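## Task

Get exactly one small part (block, cylinder or plug) into each pocket of the turntable's trays. Parts may be released a little above a chute's rim in the lid so they fall through. Pockets only pass beneath the chutes: each press of the green button turns the table a quarter turn counter-clockwise (viewed from above), and 3.7 s after the press a pocket is going past under each chute. A press registers only if the table is at rest (white glowing strips on the lid edges mean it is turning) and the button is held down briefly; release it before pressing again. Only 7 quarter turns are available from the button. The table must be at rest at the end. Arm bases (metres) and facing (degrees CCW from +x): arm1 x=+0.50 y=-0.03 z=+0.78 facing -134; arm2 x=-0.43 y=+0.65 z=+0.79 facing -47; arm3 x=-1.02 y=+0.02 z=+0.76 facing +46; arm4 x=-0.07 y=-0.65 z=+0.78 facing +133. Finish with every gripper open and the arms pulled away; anything held in place only by a robot does not count.

## Robot and tools

Setup: four identical i2rt Big YAM arms (arm1, arm2, arm3, arm4), each with six joints, a two-finger gripper and a wrist camera (armN_cam_wrist). Two fixed room cameras: cam_corner and cam_top. The shared scene frame has its origin on the floor with +z up; base positions and facings are given in the task. The hand point is midway between the fingertips; its z axis runs along the fingers and the fingers close along its y axis. Reach is about 1.0 m from the joint 1 axis.

execute_actions: argument actions is a list holding one action (or empty, which only returns state and images). The action is an object keyed by arm name; each arm entry has a joints object. Every value in joints is an absolute target (not an offset), one number per named joint: joint1_rad -2.879 to 2.879 (base yaw; positive is counter-clockwise from above; 0 unfolds toward the facing direction), joint2_rad 0 to 3.141 (shoulder; 0 is upper arm pointing back roughly level, increasing lifts it up then forward), joint3_rad 0 to 3.019 (elbow; 0 folded, increasing opens), joint4_rad -1.692 to 1.57 (hand pitch; positive tilts fingers up), joint5_rad -1.57 to 1.57 (sideways swing; positive to the arm's right), joint6_rad -2.094 to 2.094 (roll; positive clockwise viewed from behind the hand), all in radians; gripper_m 0 to 0.093 metres of fingertip gap. Done tolerances: ±0.045, ±0.14, ±0.09, ±0.055, ±0.03, ±0.035 rad and ±0.003 m. Omitted joints or arms are not frozen: they may keep pushing toward an older target. All listed motions start at once and may finish at different times; one action runs at most 15 s. Joints move at different speeds, so the hand can swing wide between postures. Optional cameras lists which images to return (omitted, null or ["all"] gives all; [] gives none). An unknown key, camera name or out-of-range value rejects the whole call with no motion.

wait: seconds from 0 to 10; commands nothing, returns state and images like an empty action. zoom_image: camera plus region [x0, y0, x1, y1] in pixels of that camera's latest full image, origin top-left, at most 504 by 504. finished_scene: scene number; ends that scene permanently after the last command is held, and reports success plus the next task.

Reading results: joint_positions give current joint values. joint_status tells how each commanded motion of the last accepted action ended. off_target: stopped short and possibly still pushing. contact_stop or time_out: old target dropped and the joint holds where it stopped, except a joint still pushing after time_out, which keeps its target or one within 0.375, 0.375, 0.113, 0.225, 0.075, 0.3 rad (joints 1 to 6) of where it is, and will move there if the way clears; on_its_own lists such joints. on_its_own covers what this call did not command; its held at value is the held target, not the position. To stop pushing, send the joint its reported position. joint command not followed (often with a cause line) means a self/inter-arm collision check blocked that arm's joint targets; the gripper part still runs, named joints read not_followed, and the arm may retry those targets on later actions until given passable ones. Empty calls never show this line. The pictures line gives the camera order of the images. A reported stop cancels the remaining motion, wait and finish calls in the same reply.

Cautions: arms do not stop on contact and can push hard; a hard squeeze between two robots ends the run, and hard hits can too. The collision check may be late and ignores fingers, gripper housings and wrist cameras. Holding loads heats motors: a MOTOR HOT line appears from 85 °C, and at 100 °C an OVER-TEMPERATURE FAULT drops that arm (joints show limit_stop_at_motor_heat; resend targets after cooling). Held loads sag. Tiny target changes may not move a joint. The world keeps running while you think, holding the last command, so the turntable's timing continues. Objects may occasionally be nudged by outside forces. Avoid dropping or slamming parts except the intended chute release, and never knock anything out of the work area. Press the button briefly, lift off, wait for the strips to stop glowing before the next press, and time drops to the 3.7 s or 4.0 s window. Faster robot motion is better.

Each tool is called after ">>>" as name([rows], argument=value, ...), one row to a line, values as JSON.

## Session

>>> execute_actions(actions=[])

Scene clock: 0.00 s.
Motor temperatures (°C, as the motors report them): arm1=[25 27 25 24 25 24] | arm2=[24 27 26 26 24 25] | arm3=[24 26 26 24 27 26] | arm4=[24 25 26 24 27 24]
arm1.joint_positions: joint1_rad=+0.696 joint2_rad=+0.431 joint3_rad=+1.464 joint4_rad=-1.546 joint5_rad=+0.015 joint6_rad=-0.010 gripper_m=+0.095
arm1.joint_status: not commanded
arm1.hand: x=+0.4920 y=-0.1415 z=+1.3424 quat_wxyz=(-0.337, -0.629, -0.592, +0.376) (m; scene frame)
arm2.joint_positions: joint1_rad=+0.316 joint2_rad=+0.442 joint3_rad=+1.469 joint4_rad=-1.552 joint5_rad=-0.009 joint6_rad=-0.002 gripper_m=+0.094
arm2.joint_status: not commanded
arm2.hand: x=-0.3309 y=+0.6016 z=+1.3533 quat_wxyz=(-0.489, -0.210, -0.837, +0.127) (m; scene frame)
arm3.joint_positions: joint1_rad=+0.037 joint2_rad=+0.420 joint3_rad=+1.470 joint4_rad=-1.519 joint5_rad=-0.015 joint6_rad=+0.004 gripper_m=+0.095
arm3.joint_status: not commanded
arm3.hand: x=-0.9380 y=+0.1127 z=+1.3277 quat_wxyz=(-0.469, +0.348, -0.782, -0.218) (m; scene frame)
arm4.joint_positions: joint1_rad=-0.208 joint2_rad=+0.424 joint3_rad=+1.464 joint4_rad=-1.540 joint5_rad=-0.001 joint6_rad=-0.004 gripper_m=+0.095
arm4.joint_status: not commanded
arm4.hand: x=-0.1361 y=-0.5590 z=+1.3365 quat_wxyz=(-0.256, +0.752, -0.416, -0.443) (m; scene frame)
pictures: arm1_cam_wrist, arm2_cam_wrist, arm3_cam_wrist, arm4_cam_wrist, cam_corner, cam_top
Images, in order (width x height): arm1_cam_wrist 616x616, arm2_cam_wrist 616x616, arm3_cam_wrist 616x616, arm4_cam_wrist 616x616, cam_corner 672x504, cam_top 672x504.

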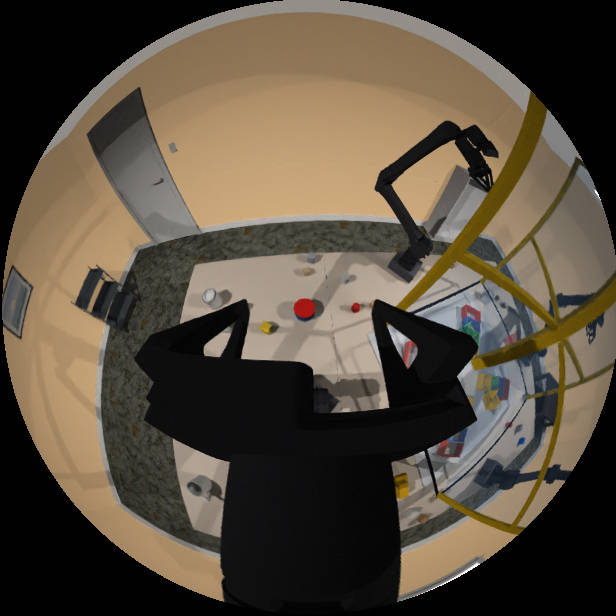

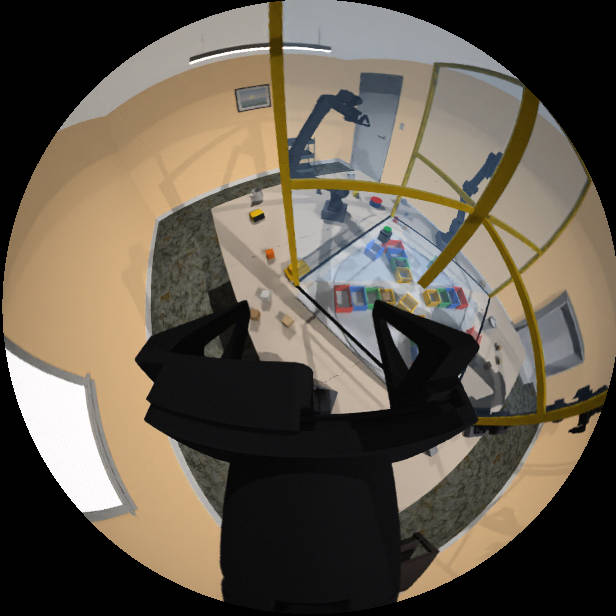

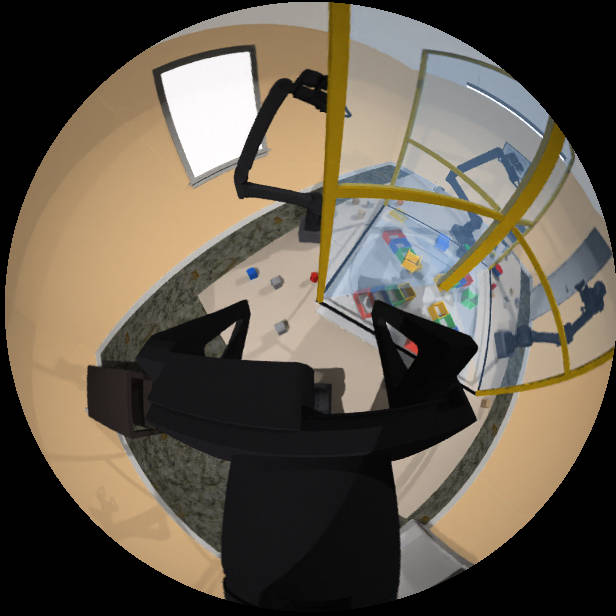

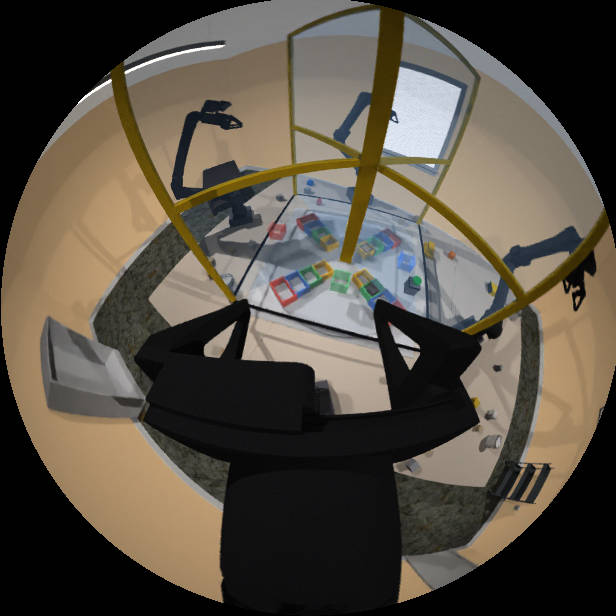

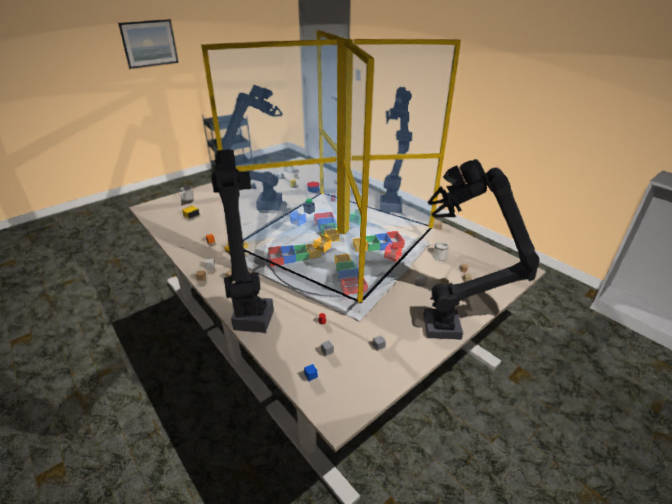

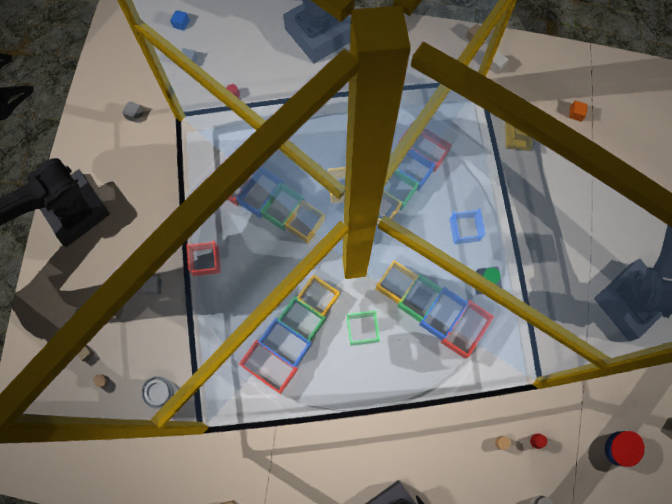

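>>> zoom_image(camera="cam_top", region=[170, 60, 570, 460])

>>> execute_actions([
  {"arm1":{"joints":{"joint2_rad":1.2,"joint3_rad":1.2,"joint4_rad":-1.57}},"arm2":{"joints":{"joint1_rad":0.8,"joint2_rad":1.5,"joint3_rad":1.5,"joint4_rad":-1.57}},"arm3":{"joints":{"joint1_rad":0.5,"joint2_rad":1.5,"joint3_rad":1.1,"joint4_rad":-1.17}},"arm4":{"joints":{"joint1_rad":0.8,"joint2_rad":1.2,"joint3_rad":1.2,"joint4_rad":-1.0}}},
])

Region (170, 60, 570, 460) of cam_top's 672x504 image, scaled by 1.260, with more detail than that image has.

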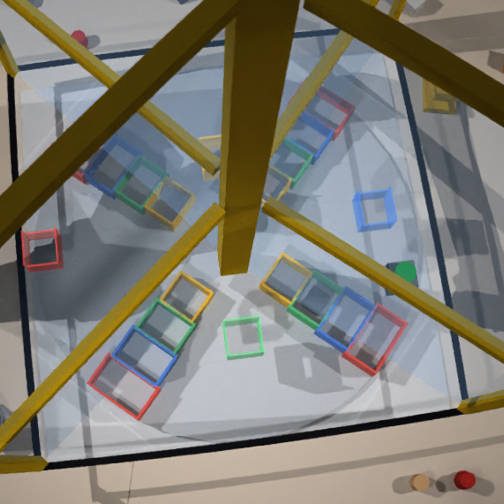

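Scene clock: 15.27 s.
Motor temperatures (°C, as the motors report them): arm1=[25 27 27 25 25 24] | arm2=[24 28 27 26 24 25] | arm3=[24 26 28 24 27 26] | arm4=[24 26 27 24 27 24]
arm1.joint_positions: joint1_rad=+0.696 joint2_rad=+1.201 joint3_rad=+1.190 joint4_rad=-1.559 joint5_rad=+0.015 joint6_rad=-0.010 gripper_m=+0.095
arm1.joint_status: all done
arm1.hand: x=+0.4766 y=-0.3554 z=+1.0432 quat_wxyz=(+0.007, -0.726, -0.687, +0.007) (m; scene frame)
arm2.joint_positions: joint1_rad=+0.792 joint2_rad=+1.499 joint3_rad=+1.487 joint4_rad=-1.554 joint5_rad=-0.008 joint6_rad=-0.002 gripper_m=+0.094
arm2.joint_status: all done
arm2.hand: x=+0.0120 y=+0.6424 z=+1.0604 quat_wxyz=(-0.006, -0.013, -1.000, +0.003) (m; scene frame)
arm3.joint_positions: joint1_rad=+0.502 joint2_rad=+1.492 joint3_rad=+1.099 joint4_rad=-1.180 joint5_rad=-0.014 joint6_rad=+0.004 gripper_m=+0.095
arm3.joint_status: all done
arm3.hand: x=-0.9097 y=+0.4219 z=+0.8797 quat_wxyz=(+0.012, +0.603, -0.797, -0.006) (m; scene frame)
arm4.joint_positions: joint1_rad=+0.796 joint2_rad=+1.215 joint3_rad=+1.179 joint4_rad=-1.021 joint5_rad=-0.001 joint6_rad=-0.004 gripper_m=+0.095
arm4.joint_status: all done
arm4.hand: x=-0.5304 y=-0.6445 z=+1.0533 quat_wxyz=(-0.008, +0.968, -0.006, -0.250) (m; scene frame)
pictures: arm1_cam_wrist, arm2_cam_wrist, arm3_cam_wrist, arm4_cam_wrist, cam_corner, cam_top
Images, in order (width x height): arm1_cam_wrist 616x616, arm2_cam_wrist 616x616, arm3_cam_wrist 616x616, arm4_cam_wrist 616x616, cam_corner 672x504, cam_top 672x504.

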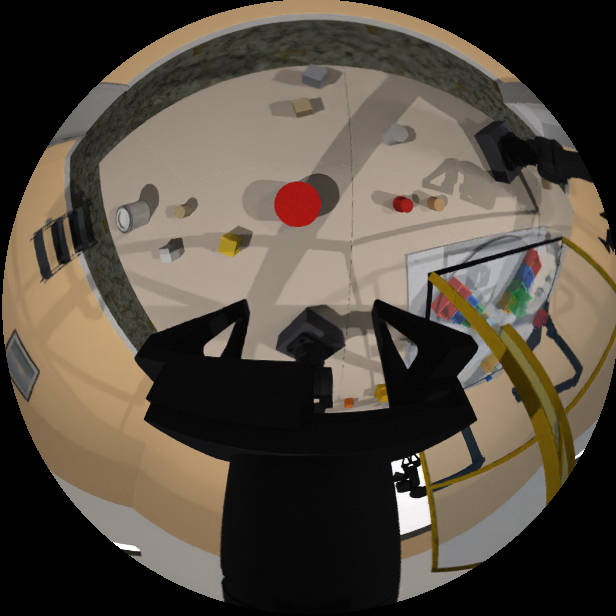

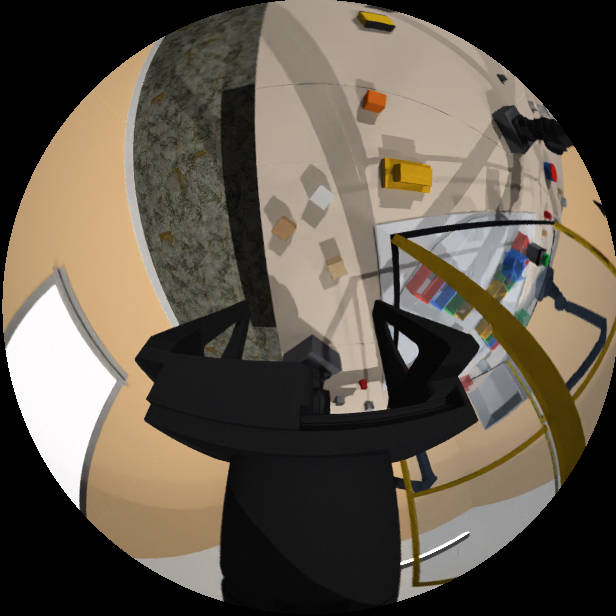

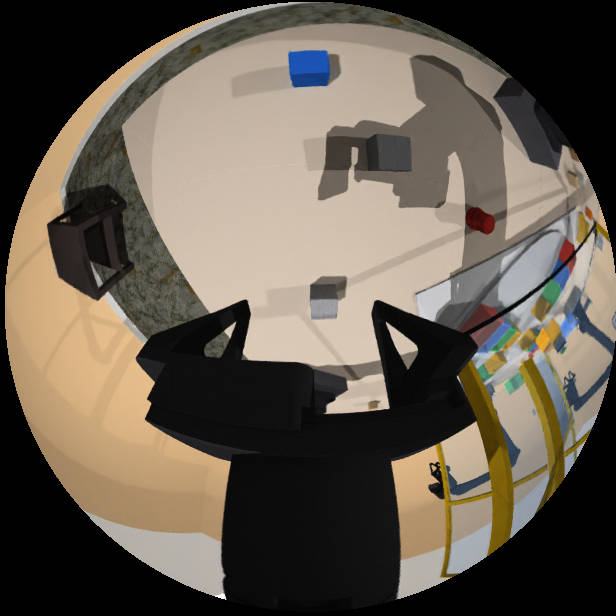

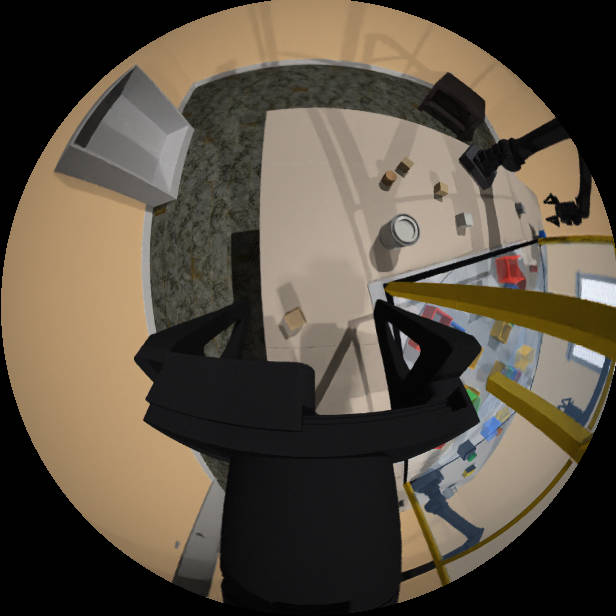

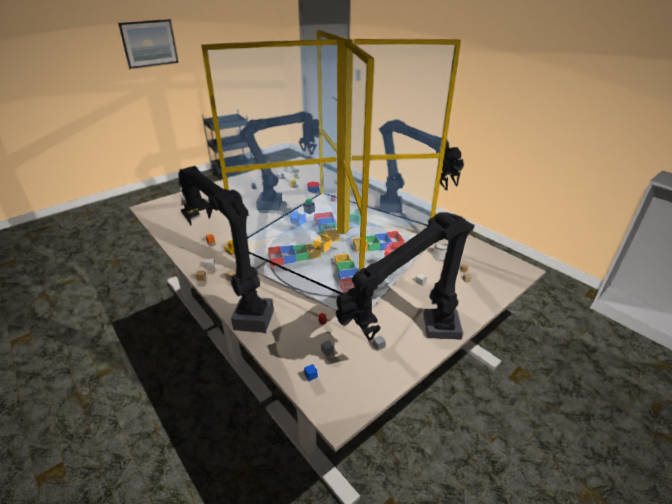

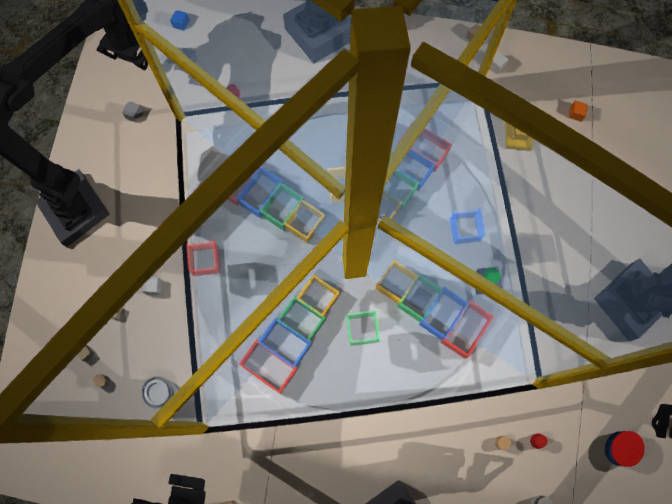

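>>> execute_actions([
  {"arm1":{"joints":{"joint1_rad":1.162,"joint2_rad":1.37,"joint3_rad":0.873,"joint4_rad":-1.07}},"arm2":{"joints":{"joint1_rad":0.638,"joint2_rad":1.415,"joint3_rad":0.91,"joint4_rad":-1.065}},"arm3":{"joints":{"joint1_rad":0.44,"joint2_rad":1.37,"joint3_rad":0.873,"joint4_rad":-1.07}},"arm4":{"joints":{"joint1_rad":0.9,"joint2_rad":1.52,"joint3_rad":1.004,"joint4_rad":-1.05}}},
], cameras=["arm1_cam_wrist","arm2_cam_wrist","arm3_cam_wrist","arm4_cam_wrist"])

Scene clock: 73.20 s.
Motor temperatures (°C, as the motors report them): arm1=[25 27 29 24 25 24] | arm2=[24 28 30 26 24 25] | arm3=[24 26 29 24 27 26] | arm4=[24 26 32 24 27 24]
arm1.joint_positions: joint1_rad=+1.158 joint2_rad=+1.377 joint3_rad=+0.863 joint4_rad=-1.082 joint5_rad=+0.015 joint6_rad=-0.010 gripper_m=+0.095
arm1.joint_status: all done
arm1.hand: x=+0.6299 y=-0.3429 z=+0.8662 quat_wxyz=(+0.016, -0.549, -0.836, +0.001) (m; scene frame)
arm2.joint_positions: joint1_rad=+0.629 joint2_rad=+1.414 joint3_rad=+0.915 joint4_rad=-1.081 joint5_rad=-0.008 joint6_rad=-0.002 gripper_m=+0.094
arm2.joint_status: all done
arm2.hand: x=-0.0756 y=+0.5832 z=+0.8847 quat_wxyz=(+0.000, -0.094, -0.996, +0.002) (m; scene frame)
arm3.joint_positions: joint1_rad=+0.436 joint2_rad=+1.379 joint3_rad=+0.876 joint4_rad=-1.081 joint5_rad=-0.014 joint6_rad=+0.004 gripper_m=+0.095
arm3.joint_status: all done
arm3.hand: x=-0.9054 y=+0.3528 z=+0.8437 quat_wxyz=(+0.017, +0.576, -0.817, -0.003) (m; scene frame)
arm4.joint_positions: joint1_rad=+0.900 joint2_rad=+1.531 joint3_rad=+0.977 joint4_rad=-1.041 joint5_rad=-0.001 joint6_rad=-0.004 gripper_m=+0.095
arm4.joint_status: all done
arm4.hand: x=-0.4642 y=-0.6838 z=+0.8370 quat_wxyz=(-0.006, +0.999, +0.044, +0.017) (m; scene frame)
pictures: arm1_cam_wrist, arm2_cam_wrist, arm3_cam_wrist, arm4_cam_wrist
Images, in order (width x height): arm1_cam_wrist 616x616, arm2_cam_wrist 616x616, arm3_cam_wrist 616x616, arm4_cam_wrist 616x616.

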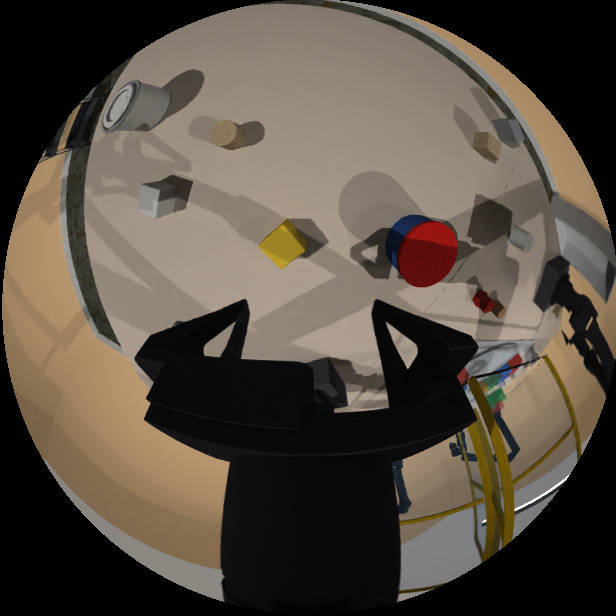

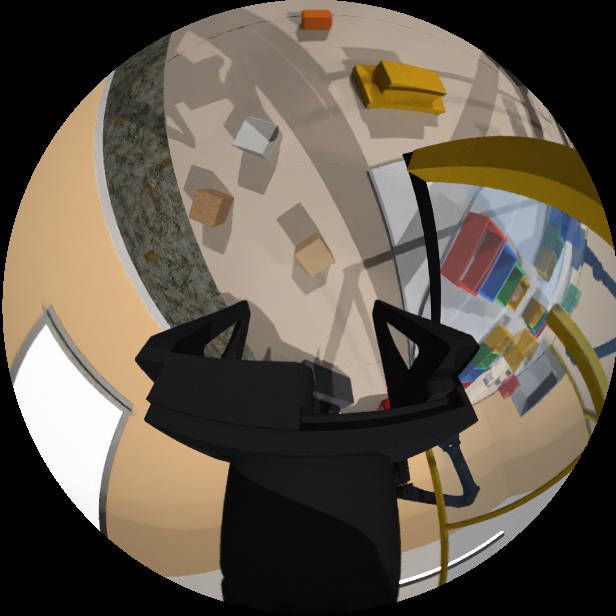

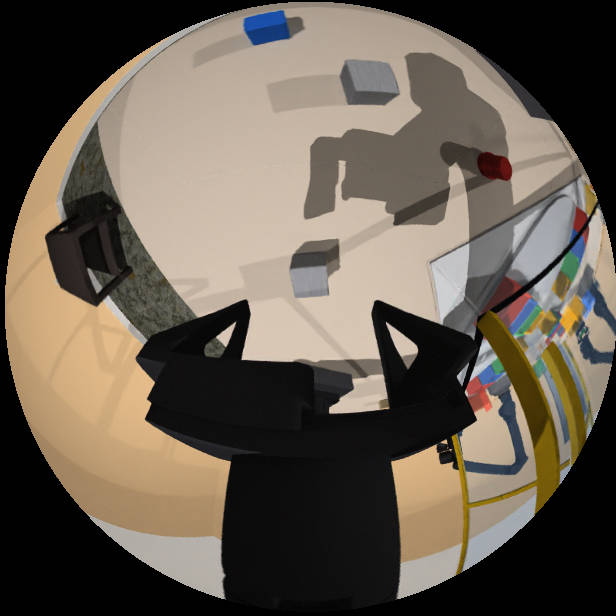

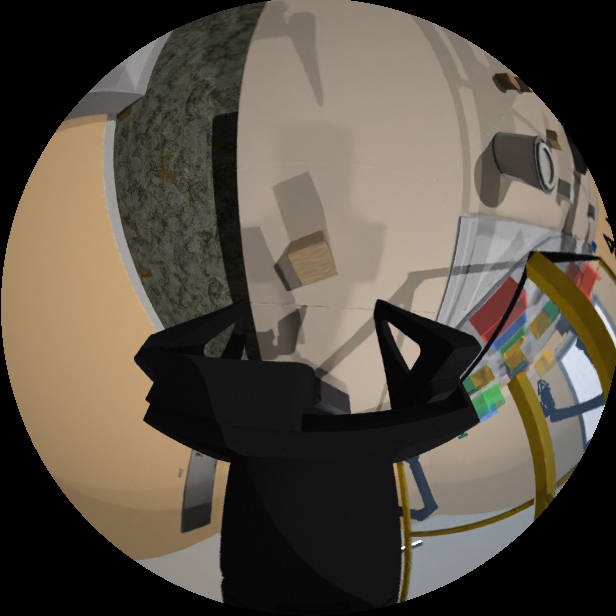

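>>> execute_actions([
  {"arm1":{"joints":{"joint1_rad":1.24,"joint2_rad":1.54,"joint3_rad":0.83,"joint4_rad":-0.83,"joint6_rad":-0.6}},"arm2":{"joints":{"joint1_rad":0.615,"joint2_rad":1.58,"joint3_rad":0.85,"joint4_rad":-0.84,"joint6_rad":-0.5}},"arm4":{"joints":{"joint1_rad":0.89,"joint6_rad":-0.35}}},
], cameras=[])

>>> execute_actions([
  {"arm1":{"joints":{"joint2_rad":1.62,"joint3_rad":0.78,"joint4_rad":-0.7}},"arm2":{"joints":{"joint2_rad":1.68,"joint3_rad":0.795,"joint4_rad":-0.68}},"arm3":{"joints":{"joint2_rad":1.495,"joint3_rad":0.74,"joint4_rad":-0.78}},"arm4":{"joints":{"joint2_rad":1.66,"joint3_rad":0.92,"joint4_rad":-0.8}}},
], cameras=["arm1_cam_wrist","arm2_cam_wrist","arm3_cam_wrist","arm4_cam_wrist","cam_corner"])

Scene clock: 96.00 s.
Motor temperatures (°C, as the motors report them): arm1=[25 28 29 24 25 24] | arm2=[24 28 29 26 24 25] | arm3=[24 26 29 24 27 26] | arm4=[24 27 32 24 27 24]
arm1.joint_positions: joint1_rad=+1.235 joint2_rad=+1.550 joint3_rad=+0.828 joint4_rad=-0.842 joint5_rad=+0.015 joint6_rad=-0.583 gripper_m=+0.095
arm1.joint_status: all done
arm1.hand: x=+0.6664 y=-0.3566 z=+0.7964 quat_wxyz=(+0.006, -0.254, -0.967, +0.008) (m; scene frame)
arm2.joint_positions: joint1_rad=+0.629 joint2_rad=+1.587 joint3_rad=+0.854 joint4_rad=-0.856 joint5_rad=-0.008 joint6_rad=-0.487 gripper_m=+0.094
arm2.joint_status: all done
arm2.hand: x=-0.0627 y=+0.5797 z=+0.8050 quat_wxyz=(+0.004, +0.147, -0.989, +0.001) (m; scene frame)
arm3.joint_positions: joint1_rad=+0.436 joint2_rad=+1.379 joint3_rad=+0.876 joint4_rad=-1.081 joint5_rad=-0.014 joint6_rad=+0.004 gripper_m=+0.095
arm3.joint_status: not commanded
arm3.hand: x=-0.9054 y=+0.3528 z=+0.8437 quat_wxyz=(+0.017, +0.576, -0.817, -0.003) (m; scene frame)
arm4.joint_positions: joint1_rad=+0.900 joint2_rad=+1.531 joint3_rad=+0.977 joint4_rad=-1.041 joint5_rad=-0.001 joint6_rad=-0.338 gripper_m=+0.095
arm4.joint_status: all done
arm4.hand: x=-0.4642 y=-0.6838 z=+0.8370 quat_wxyz=(-0.003, +0.978, +0.210, +0.018) (m; scene frame)
pictures: none
No camera images: the call's "cameras" was empty. Leave "cameras" out to get every camera's image.

Scene clock: 97.00 s.
Motor temperatures (°C, as the motors report them): arm1=[25 28 29 24 25 24] | arm2=[24 28 29 26 24 25] | arm3=[24 26 29 24 27 26] | arm4=[24 27 32 24 27 24]
arm1.joint_positions: joint1_rad=+1.235 joint2_rad=+1.619 joint3_rad=+0.779 joint4_rad=-0.712 joint5_rad=+0.015 joint6_rad=-0.584 gripper_m=+0.095
arm1.joint_status: all done
arm1.hand: x=+0.6651 y=-0.3544 z=+0.7594 quat_wxyz=(+0.002, -0.253, -0.967, +0.013) (m; scene frame)
arm2.joint_positions: joint1_rad=+0.629 joint2_rad=+1.678 joint3_rad=+0.800 joint4_rad=-0.696 joint5_rad=-0.008 joint6_rad=-0.487 gripper_m=+0.094
arm2.joint_status: all done
arm2.hand: x=-0.0647 y=+0.5795 z=+0.7580 quat_wxyz=(-0.002, +0.147, -0.989, +0.003) (m; scene frame)
arm3.joint_positions: joint1_rad=+0.436 joint2_rad=+1.498 joint3_rad=+0.735 joint4_rad=-0.791 joint5_rad=-0.014 joint6_rad=+0.004 gripper_m=+0.095
arm3.joint_status: all done
arm3.hand: x=-0.9083 y=+0.3471 z=+0.7621 quat_wxyz=(+0.004, +0.577, -0.817, -0.012) (m; scene frame)
arm4.joint_positions: joint1_rad=+0.900 joint2_rad=+1.679 joint3_rad=+0.908 joint4_rad=-0.815 joint5_rad=-0.001 joint6_rad=-0.338 gripper_m=+0.095
arm4.joint_status: all done
arm4.hand: x=-0.4703 y=-0.6836 z=+0.7598 quat_wxyz=(-0.003, +0.978, +0.210, +0.013) (m; scene frame)
pictures: arm1_cam_wrist, arm2_cam_wrist, arm3_cam_wrist, arm4_cam_wrist, cam_corner
Images, in order (width x height): arm1_cam_wrist 616x616, arm2_cam_wrist 616x616, arm3_cam_wrist 616x616, arm4_cam_wrist 616x616, cam_corner 672x504.

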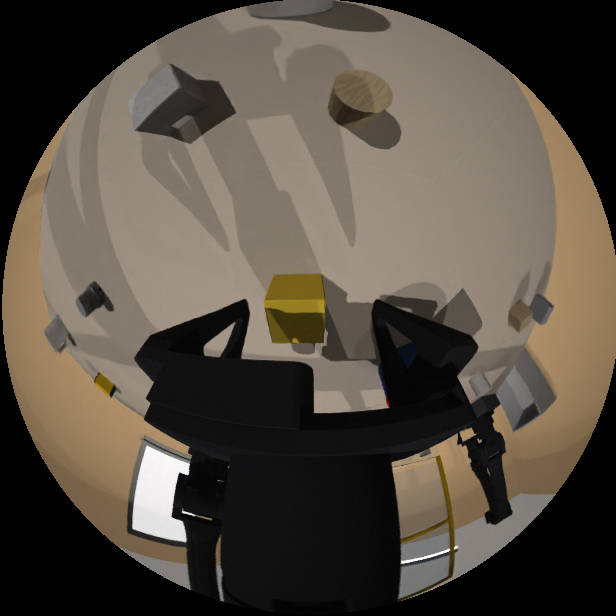

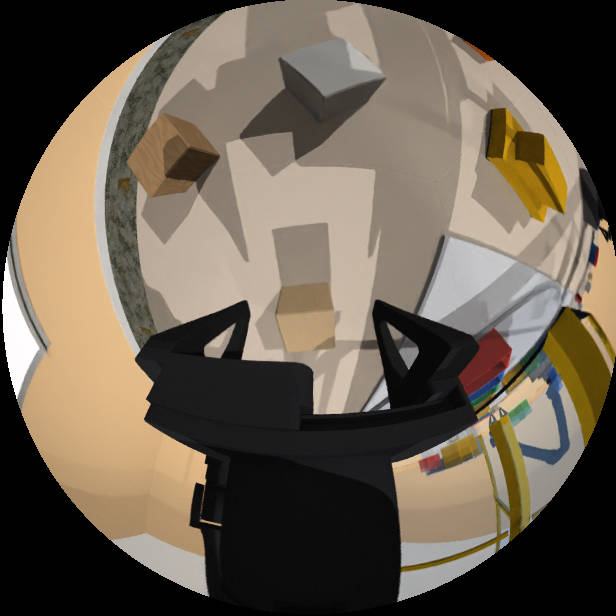

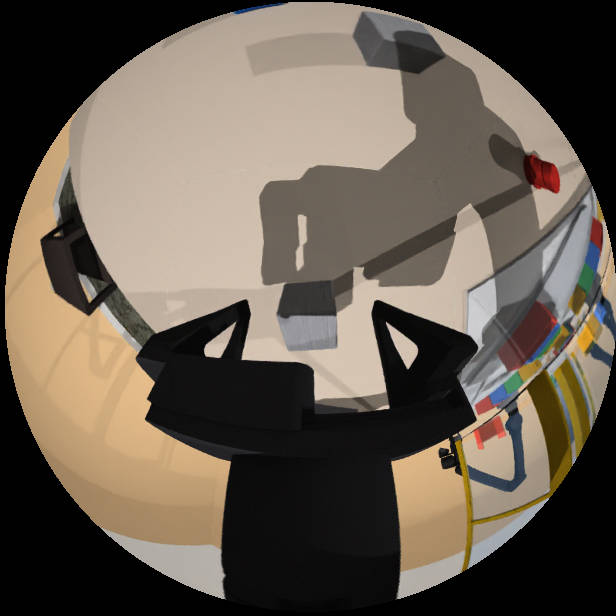

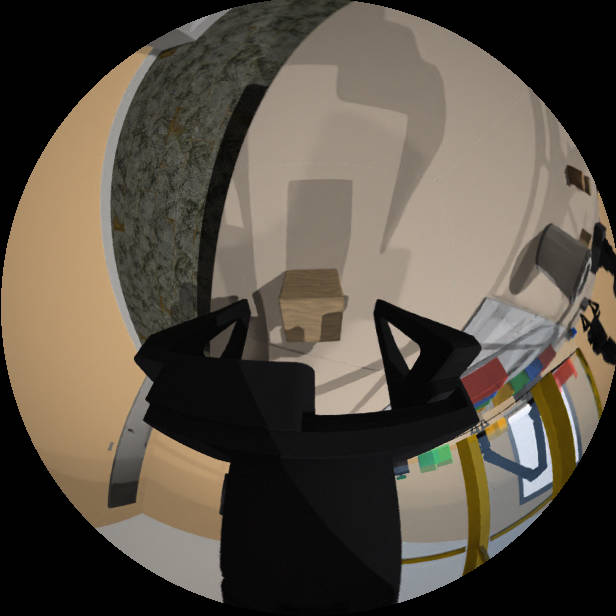

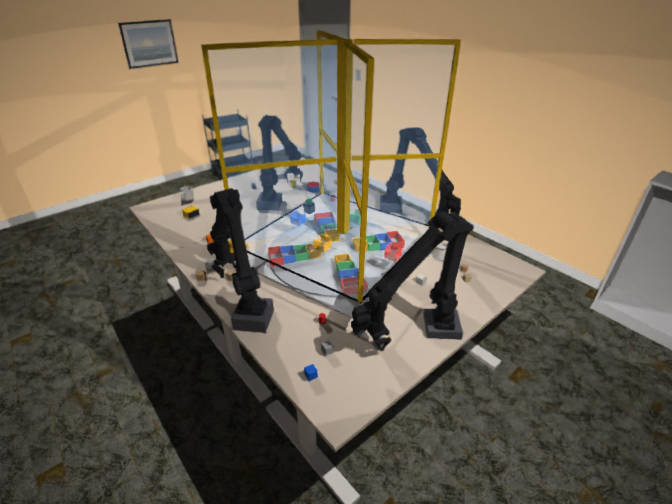

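>>> execute_actions([
  {"arm1":{"joints":{"gripper_m":0.0}},"arm2":{"joints":{"gripper_m":0.0}},"arm3":{"joints":{"gripper_m":0.0}},"arm4":{"joints":{"gripper_m":0.0}}},
], cameras=[])

>>> execute_actions([
  {"arm1":{"joints":{"joint2_rad":0.85,"joint3_rad":0.93,"joint4_rad":-1.62,"joint6_rad":0}},"arm2":{"joints":{"joint2_rad":0.85,"joint3_rad":0.93,"joint4_rad":-1.62,"joint6_rad":0}},"arm3":{"joints":{"joint2_rad":0.85,"joint3_rad":0.93,"joint4_rad":-1.62}},"arm4":{"joints":{"joint2_rad":0.85,"joint3_rad":0.93,"joint4_rad":-1.62,"joint6_rad":0}}},
], cameras=[])

>>> execute_actions([
  {"arm1":{"joints":{"joint1_rad":-1.1}},"arm2":{"joints":{"joint1_rad":-0.507}},"arm3":{"joints":{"joint1_rad":-0.97}},"arm4":{"joints":{"joint1_rad":-0.456}}},
], cameras=[])

>>> execute_actions([
  {"arm1":{"joints":{"joint2_rad":1.71,"joint3_rad":1.52,"joint4_rad":-1.35}},"arm2":{"joints":{"joint2_rad":1.556,"joint3_rad":1.33,"joint4_rad":-1.34}},"arm3":{"joints":{"joint2_rad":1.38,"joint3_rad":1.26,"joint4_rad":-1.42}},"arm4":{"joints":{"joint2_rad":1.62,"joint3_rad":1.49,"joint4_rad":-1.41}}},
])

Scene clock: 112.73 s.
Motor temperatures (°C, as the motors report them): arm1=[25 28 28 24 25 24] | arm2=[24 29 28 26 24 25] | arm3=[24 26 29 24 27 26] | arm4=[24 27 31 24 27 24]
arm1.joint_positions: joint1_rad=+1.235 joint2_rad=+1.619 joint3_rad=+0.779 joint4_rad=-0.712 joint5_rad=+0.015 joint6_rad=-0.585 gripper_m=+0.040
arm1.joint_status: gripper_m off_target (ended at +0.040, target +0.000)
arm1.hand: x=+0.6652 y=-0.3545 z=+0.7594 quat_wxyz=(+0.001, -0.253, -0.967, +0.013) (m; scene frame)
arm2.joint_positions: joint1_rad=+0.629 joint2_rad=+1.678 joint3_rad=+0.800 joint4_rad=-0.696 joint5_rad=-0.008 joint6_rad=-0.488 gripper_m=+0.038
arm2.joint_status: gripper_m off_target (ended at +0.038, target +0.000)
arm2.hand: x=-0.0646 y=+0.5795 z=+0.7580 quat_wxyz=(-0.002, +0.148, -0.989, +0.003) (m; scene frame)
arm3.joint_positions: joint1_rad=+0.436 joint2_rad=+1.498 joint3_rad=+0.735 joint4_rad=-0.789 joint5_rad=-0.014 joint6_rad=+0.004 gripper_m=+0.040
arm3.joint_status: gripper_m off_target (ended at +0.040, target +0.000)
arm3.hand: x=-0.9083 y=+0.3475 z=+0.7621 quat_wxyz=(+0.004, +0.577, -0.817, -0.012) (m; scene frame)
arm4.joint_positions: joint1_rad=+0.900 joint2_rad=+1.679 joint3_rad=+0.908 joint4_rad=-0.815 joint5_rad=-0.001 joint6_rad=-0.339 gripper_m=+0.039
arm4.joint_status: gripper_m off_target (ended at +0.039, target +0.000)
arm4.hand: x=-0.4703 y=-0.6836 z=+0.7598 quat_wxyz=(-0.003, +0.978, +0.210, +0.013) (m; scene frame)
pictures: none
No camera images: the call's "cameras" was empty. Leave "cameras" out to get every camera's image.

Scene clock: 114.33 s.
Motor temperatures (°C, as the motors report them): arm1=[25 28 28 24 25 24] | arm2=[24 28 29 26 24 25] | arm3=[24 26 29 24 27 26] | arm4=[24 27 31 24 27 24]
arm1.joint_positions: joint1_rad=+1.235 joint2_rad=+0.845 joint3_rad=+0.906 joint4_rad=-1.609 joint5_rad=+0.015 joint6_rad=-0.017 gripper_m=+0.040
arm1.joint_status: all done
arm1.hand: x=+0.5935 y=-0.2124 z=+1.0208 quat_wxyz=(-0.004, -0.514, -0.858, +0.014) (m; scene frame)
arm2.joint_positions: joint1_rad=+0.629 joint2_rad=+0.846 joint3_rad=+0.899 joint4_rad=-1.605 joint5_rad=-0.008 joint6_rad=-0.013 gripper_m=+0.038
arm2.joint_status: all done
arm2.hand: x=-0.2290 y=+0.6148 z=+1.0300 quat_wxyz=(-0.014, -0.089, -0.996, +0.004) (m; scene frame)
arm3.joint_positions: joint1_rad=+0.436 joint2_rad=+0.854 joint3_rad=+0.902 joint4_rad=-1.610 joint5_rad=-0.014 joint6_rad=+0.004 gripper_m=+0.040
arm3.joint_status: all done
arm3.hand: x=-0.9500 y=+0.2220 z=+0.9932 quat_wxyz=(+0.008, +0.577, -0.817, -0.009) (m; scene frame)
arm4.joint_positions: joint1_rad=+0.900 joint2_rad=+0.847 joint3_rad=+0.908 joint4_rad=-1.607 joint5_rad=-0.001 joint6_rad=-0.012 gripper_m=+0.039
arm4.joint_status: all done
arm4.hand: x=-0.2822 y=-0.6701 z=+1.0108 quat_wxyz=(-0.005, +0.999, +0.048, -0.007) (m; scene frame)
pictures: none
No camera images: the call's "cameras" was empty. Leave "cameras" out to get every camera's image.

Scene clock: 116.50 s.
Motor temperatures (°C, as the motors report them): arm1=[25 28 29 24 25 24] | arm2=[24 28 29 26 24 25] | arm3=[24 26 30 24 27 26] | arm4=[24 27 31 24 27 24]
arm1.joint_positions: joint1_rad=-1.089 joint2_rad=+0.845 joint3_rad=+0.906 joint4_rad=-1.609 joint5_rad=+0.015 joint6_rad=-0.015 gripper_m=+0.039
arm1.joint_status: all done
arm1.hand: x=+0.3020 y=+0.0343 z=+1.0221 quat_wxyz=(+0.009, -0.991, +0.132, +0.012) (m; scene frame)
arm2.joint_positions: joint1_rad=-0.497 joint2_rad=+0.846 joint3_rad=+0.899 joint4_rad=-1.605 joint5_rad=-0.009 joint6_rad=-0.012 gripper_m=+0.038
arm2.joint_status: all done
arm2.hand: x=-0.3800 y=+0.4526 z=+1.0312 quat_wxyz=(-0.017, -0.607, -0.794, +0.006) (m; scene frame)
arm3.joint_positions: joint1_rad=-0.968 joint2_rad=+0.854 joint3_rad=+0.902 joint4_rad=-1.610 joint5_rad=-0.013 joint6_rad=+0.004 gripper_m=+0.040
arm3.joint_status: all done
arm3.hand: x=-0.8117 y=-0.0085 z=+0.9930 quat_wxyz=(+0.001, -0.087, -0.996, -0.002) (m; scene frame)
arm4.joint_positions: joint1_rad=-0.446 joint2_rad=+0.848 joint3_rad=+0.908 joint4_rad=-1.607 joint5_rad=+0.000 joint6_rad=-0.010 gripper_m=+0.039
arm4.joint_status: all done
arm4.hand: x=-0.1373 y=-0.4533 z=+1.0145 quat_wxyz=(-0.014, +0.811, -0.585, -0.009) (m; scene frame)
pictures: none
No camera images: the call's "cameras" was empty. Leave "cameras" out to get every camera's image.

Scene clock: 118.17 s.
Motor temperatures (°C, as the motors report them): arm1=[25 28 29 24 25 24] | arm2=[24 28 29 26 24 25] | arm3=[24 26 30 24 27 26] | arm4=[24 27 31 24 27 24]
arm1.joint_positions: joint1_rad=-1.089 joint2_rad=+1.722 joint3_rad=+1.472 joint4_rad=-1.354 joint5_rad=+0.015 joint6_rad=-0.015 gripper_m=+0.039
arm1.joint_status: all done
arm1.hand: x=+0.0134 y=+0.1169 z=+0.9412 quat_wxyz=(+0.005, -0.991, +0.132, -0.016) (m; scene frame)
arm2.joint_positions: joint1_rad=-0.497 joint2_rad=+1.566 joint3_rad=+1.295 joint4_rad=-1.348 joint5_rad=-0.009 joint6_rad=-0.012 gripper_m=+0.038
arm2.joint_status: all done
arm2.hand: x=-0.3203 y=+0.2229 z=+0.9630 quat_wxyz=(+0.009, -0.607, -0.794, -0.015) (m; scene frame)
arm3.joint_positions: joint1_rad=-0.968 joint2_rad=+1.392 joint3_rad=+1.213 joint4_rad=-1.422 joint5_rad=-0.013 joint6_rad=+0.004 gripper_m=+0.040
arm3.joint_status: all done
arm3.hand: x=-0.6331 y=-0.0395 z=+0.9592 quat_wxyz=(+0.020, -0.087, -0.996, -0.004) (m; scene frame)
arm4.joint_positions: joint1_rad=-0.452 joint2_rad=+1.643 joint3_rad=+1.427 joint4_rad=-1.417 joint5_rad=-0.001 joint6_rad=-0.010 gripper_m=+0.039
arm4.joint_status: all done
arm4.hand: x=-0.2151 y=-0.1992 z=+0.9562 quat_wxyz=(+0.012, +0.809, -0.588, +0.025) (m; scene frame)
pictures: arm1_cam_wrist, arm2_cam_wrist, arm3_cam_wrist, arm4_cam_wrist, cam_corner, cam_top
Images, in order (width x height): arm1_cam_wrist 616x616, arm2_cam_wrist 616x616, arm3_cam_wrist 616x616, arm4_cam_wrist 616x616, cam_corner 672x504, cam_top 672x504.

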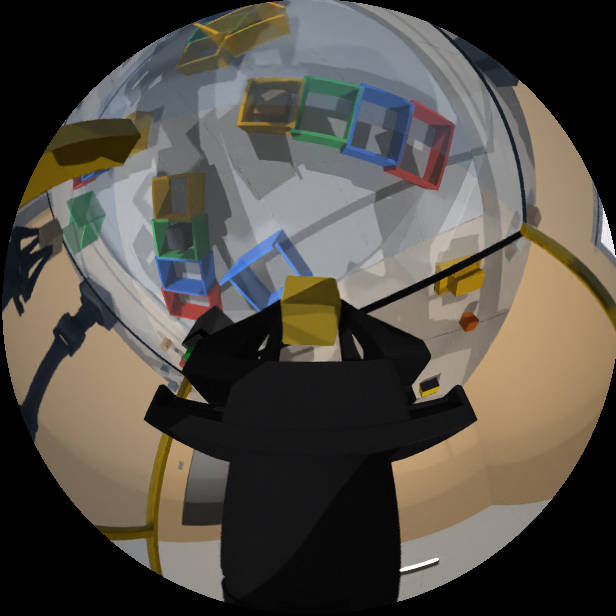

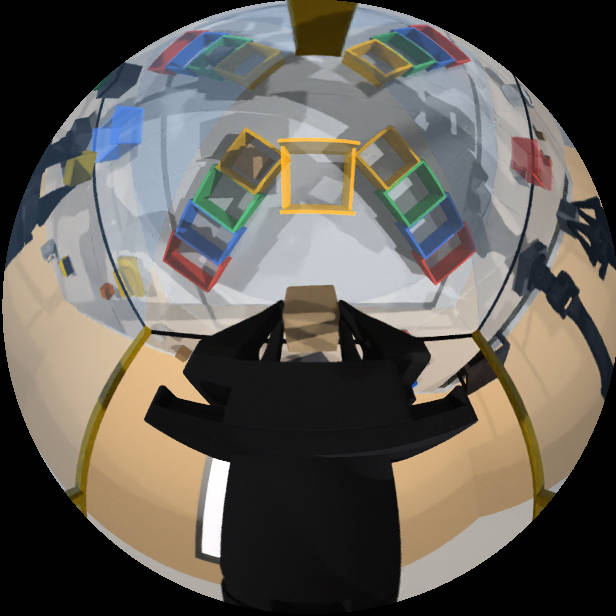

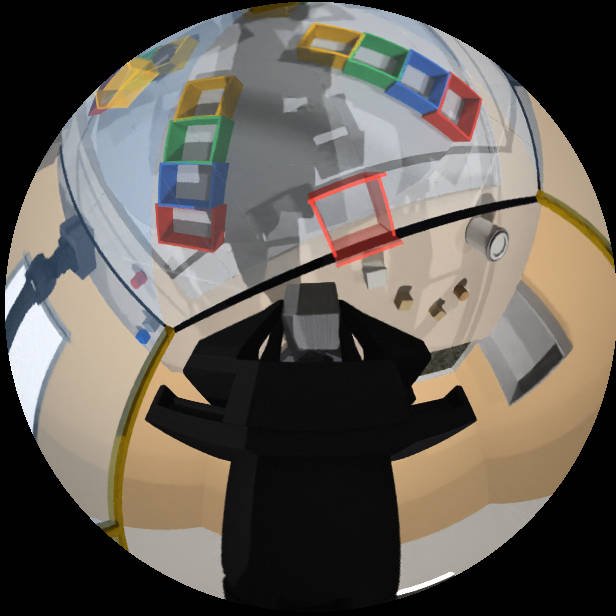

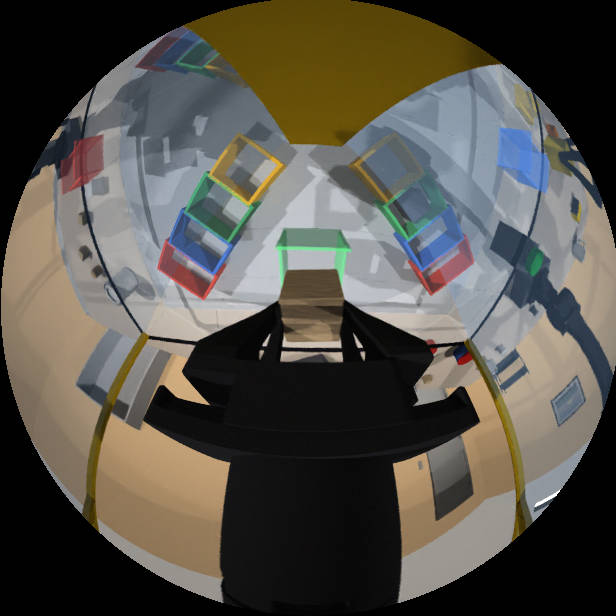

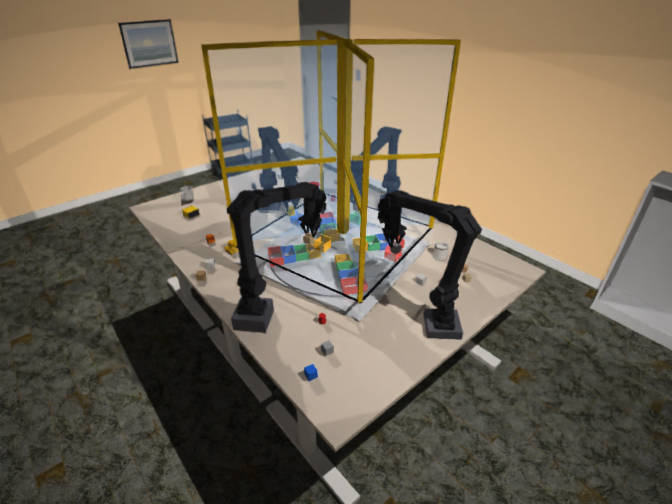

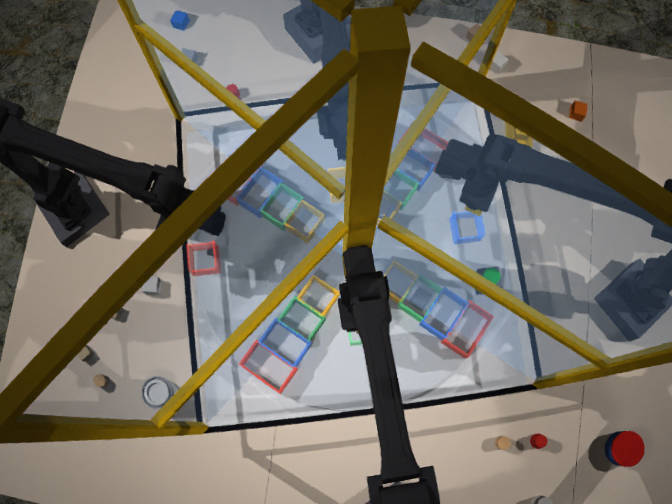

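>>> zoom_image(camera="arm2_cam_wrist", region=[130, 0, 500, 310])

>>> zoom_image(camera="arm4_cam_wrist", region=[140, 110, 580, 330])

Region (130, 0, 500, 310) of arm2_cam_wrist's 616x616 image, scaled by 1.362, with more detail than that image has; it fills the top 422 rows of this view, and the rest is white.

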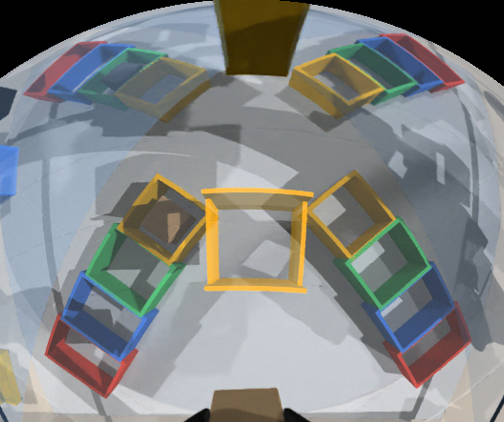

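Region (140, 110, 580, 330) of arm4_cam_wrist's 616x616 image, scaled by 1.145, with more detail than that image has.

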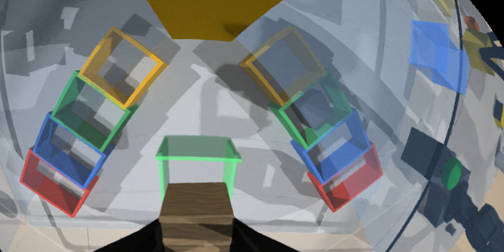

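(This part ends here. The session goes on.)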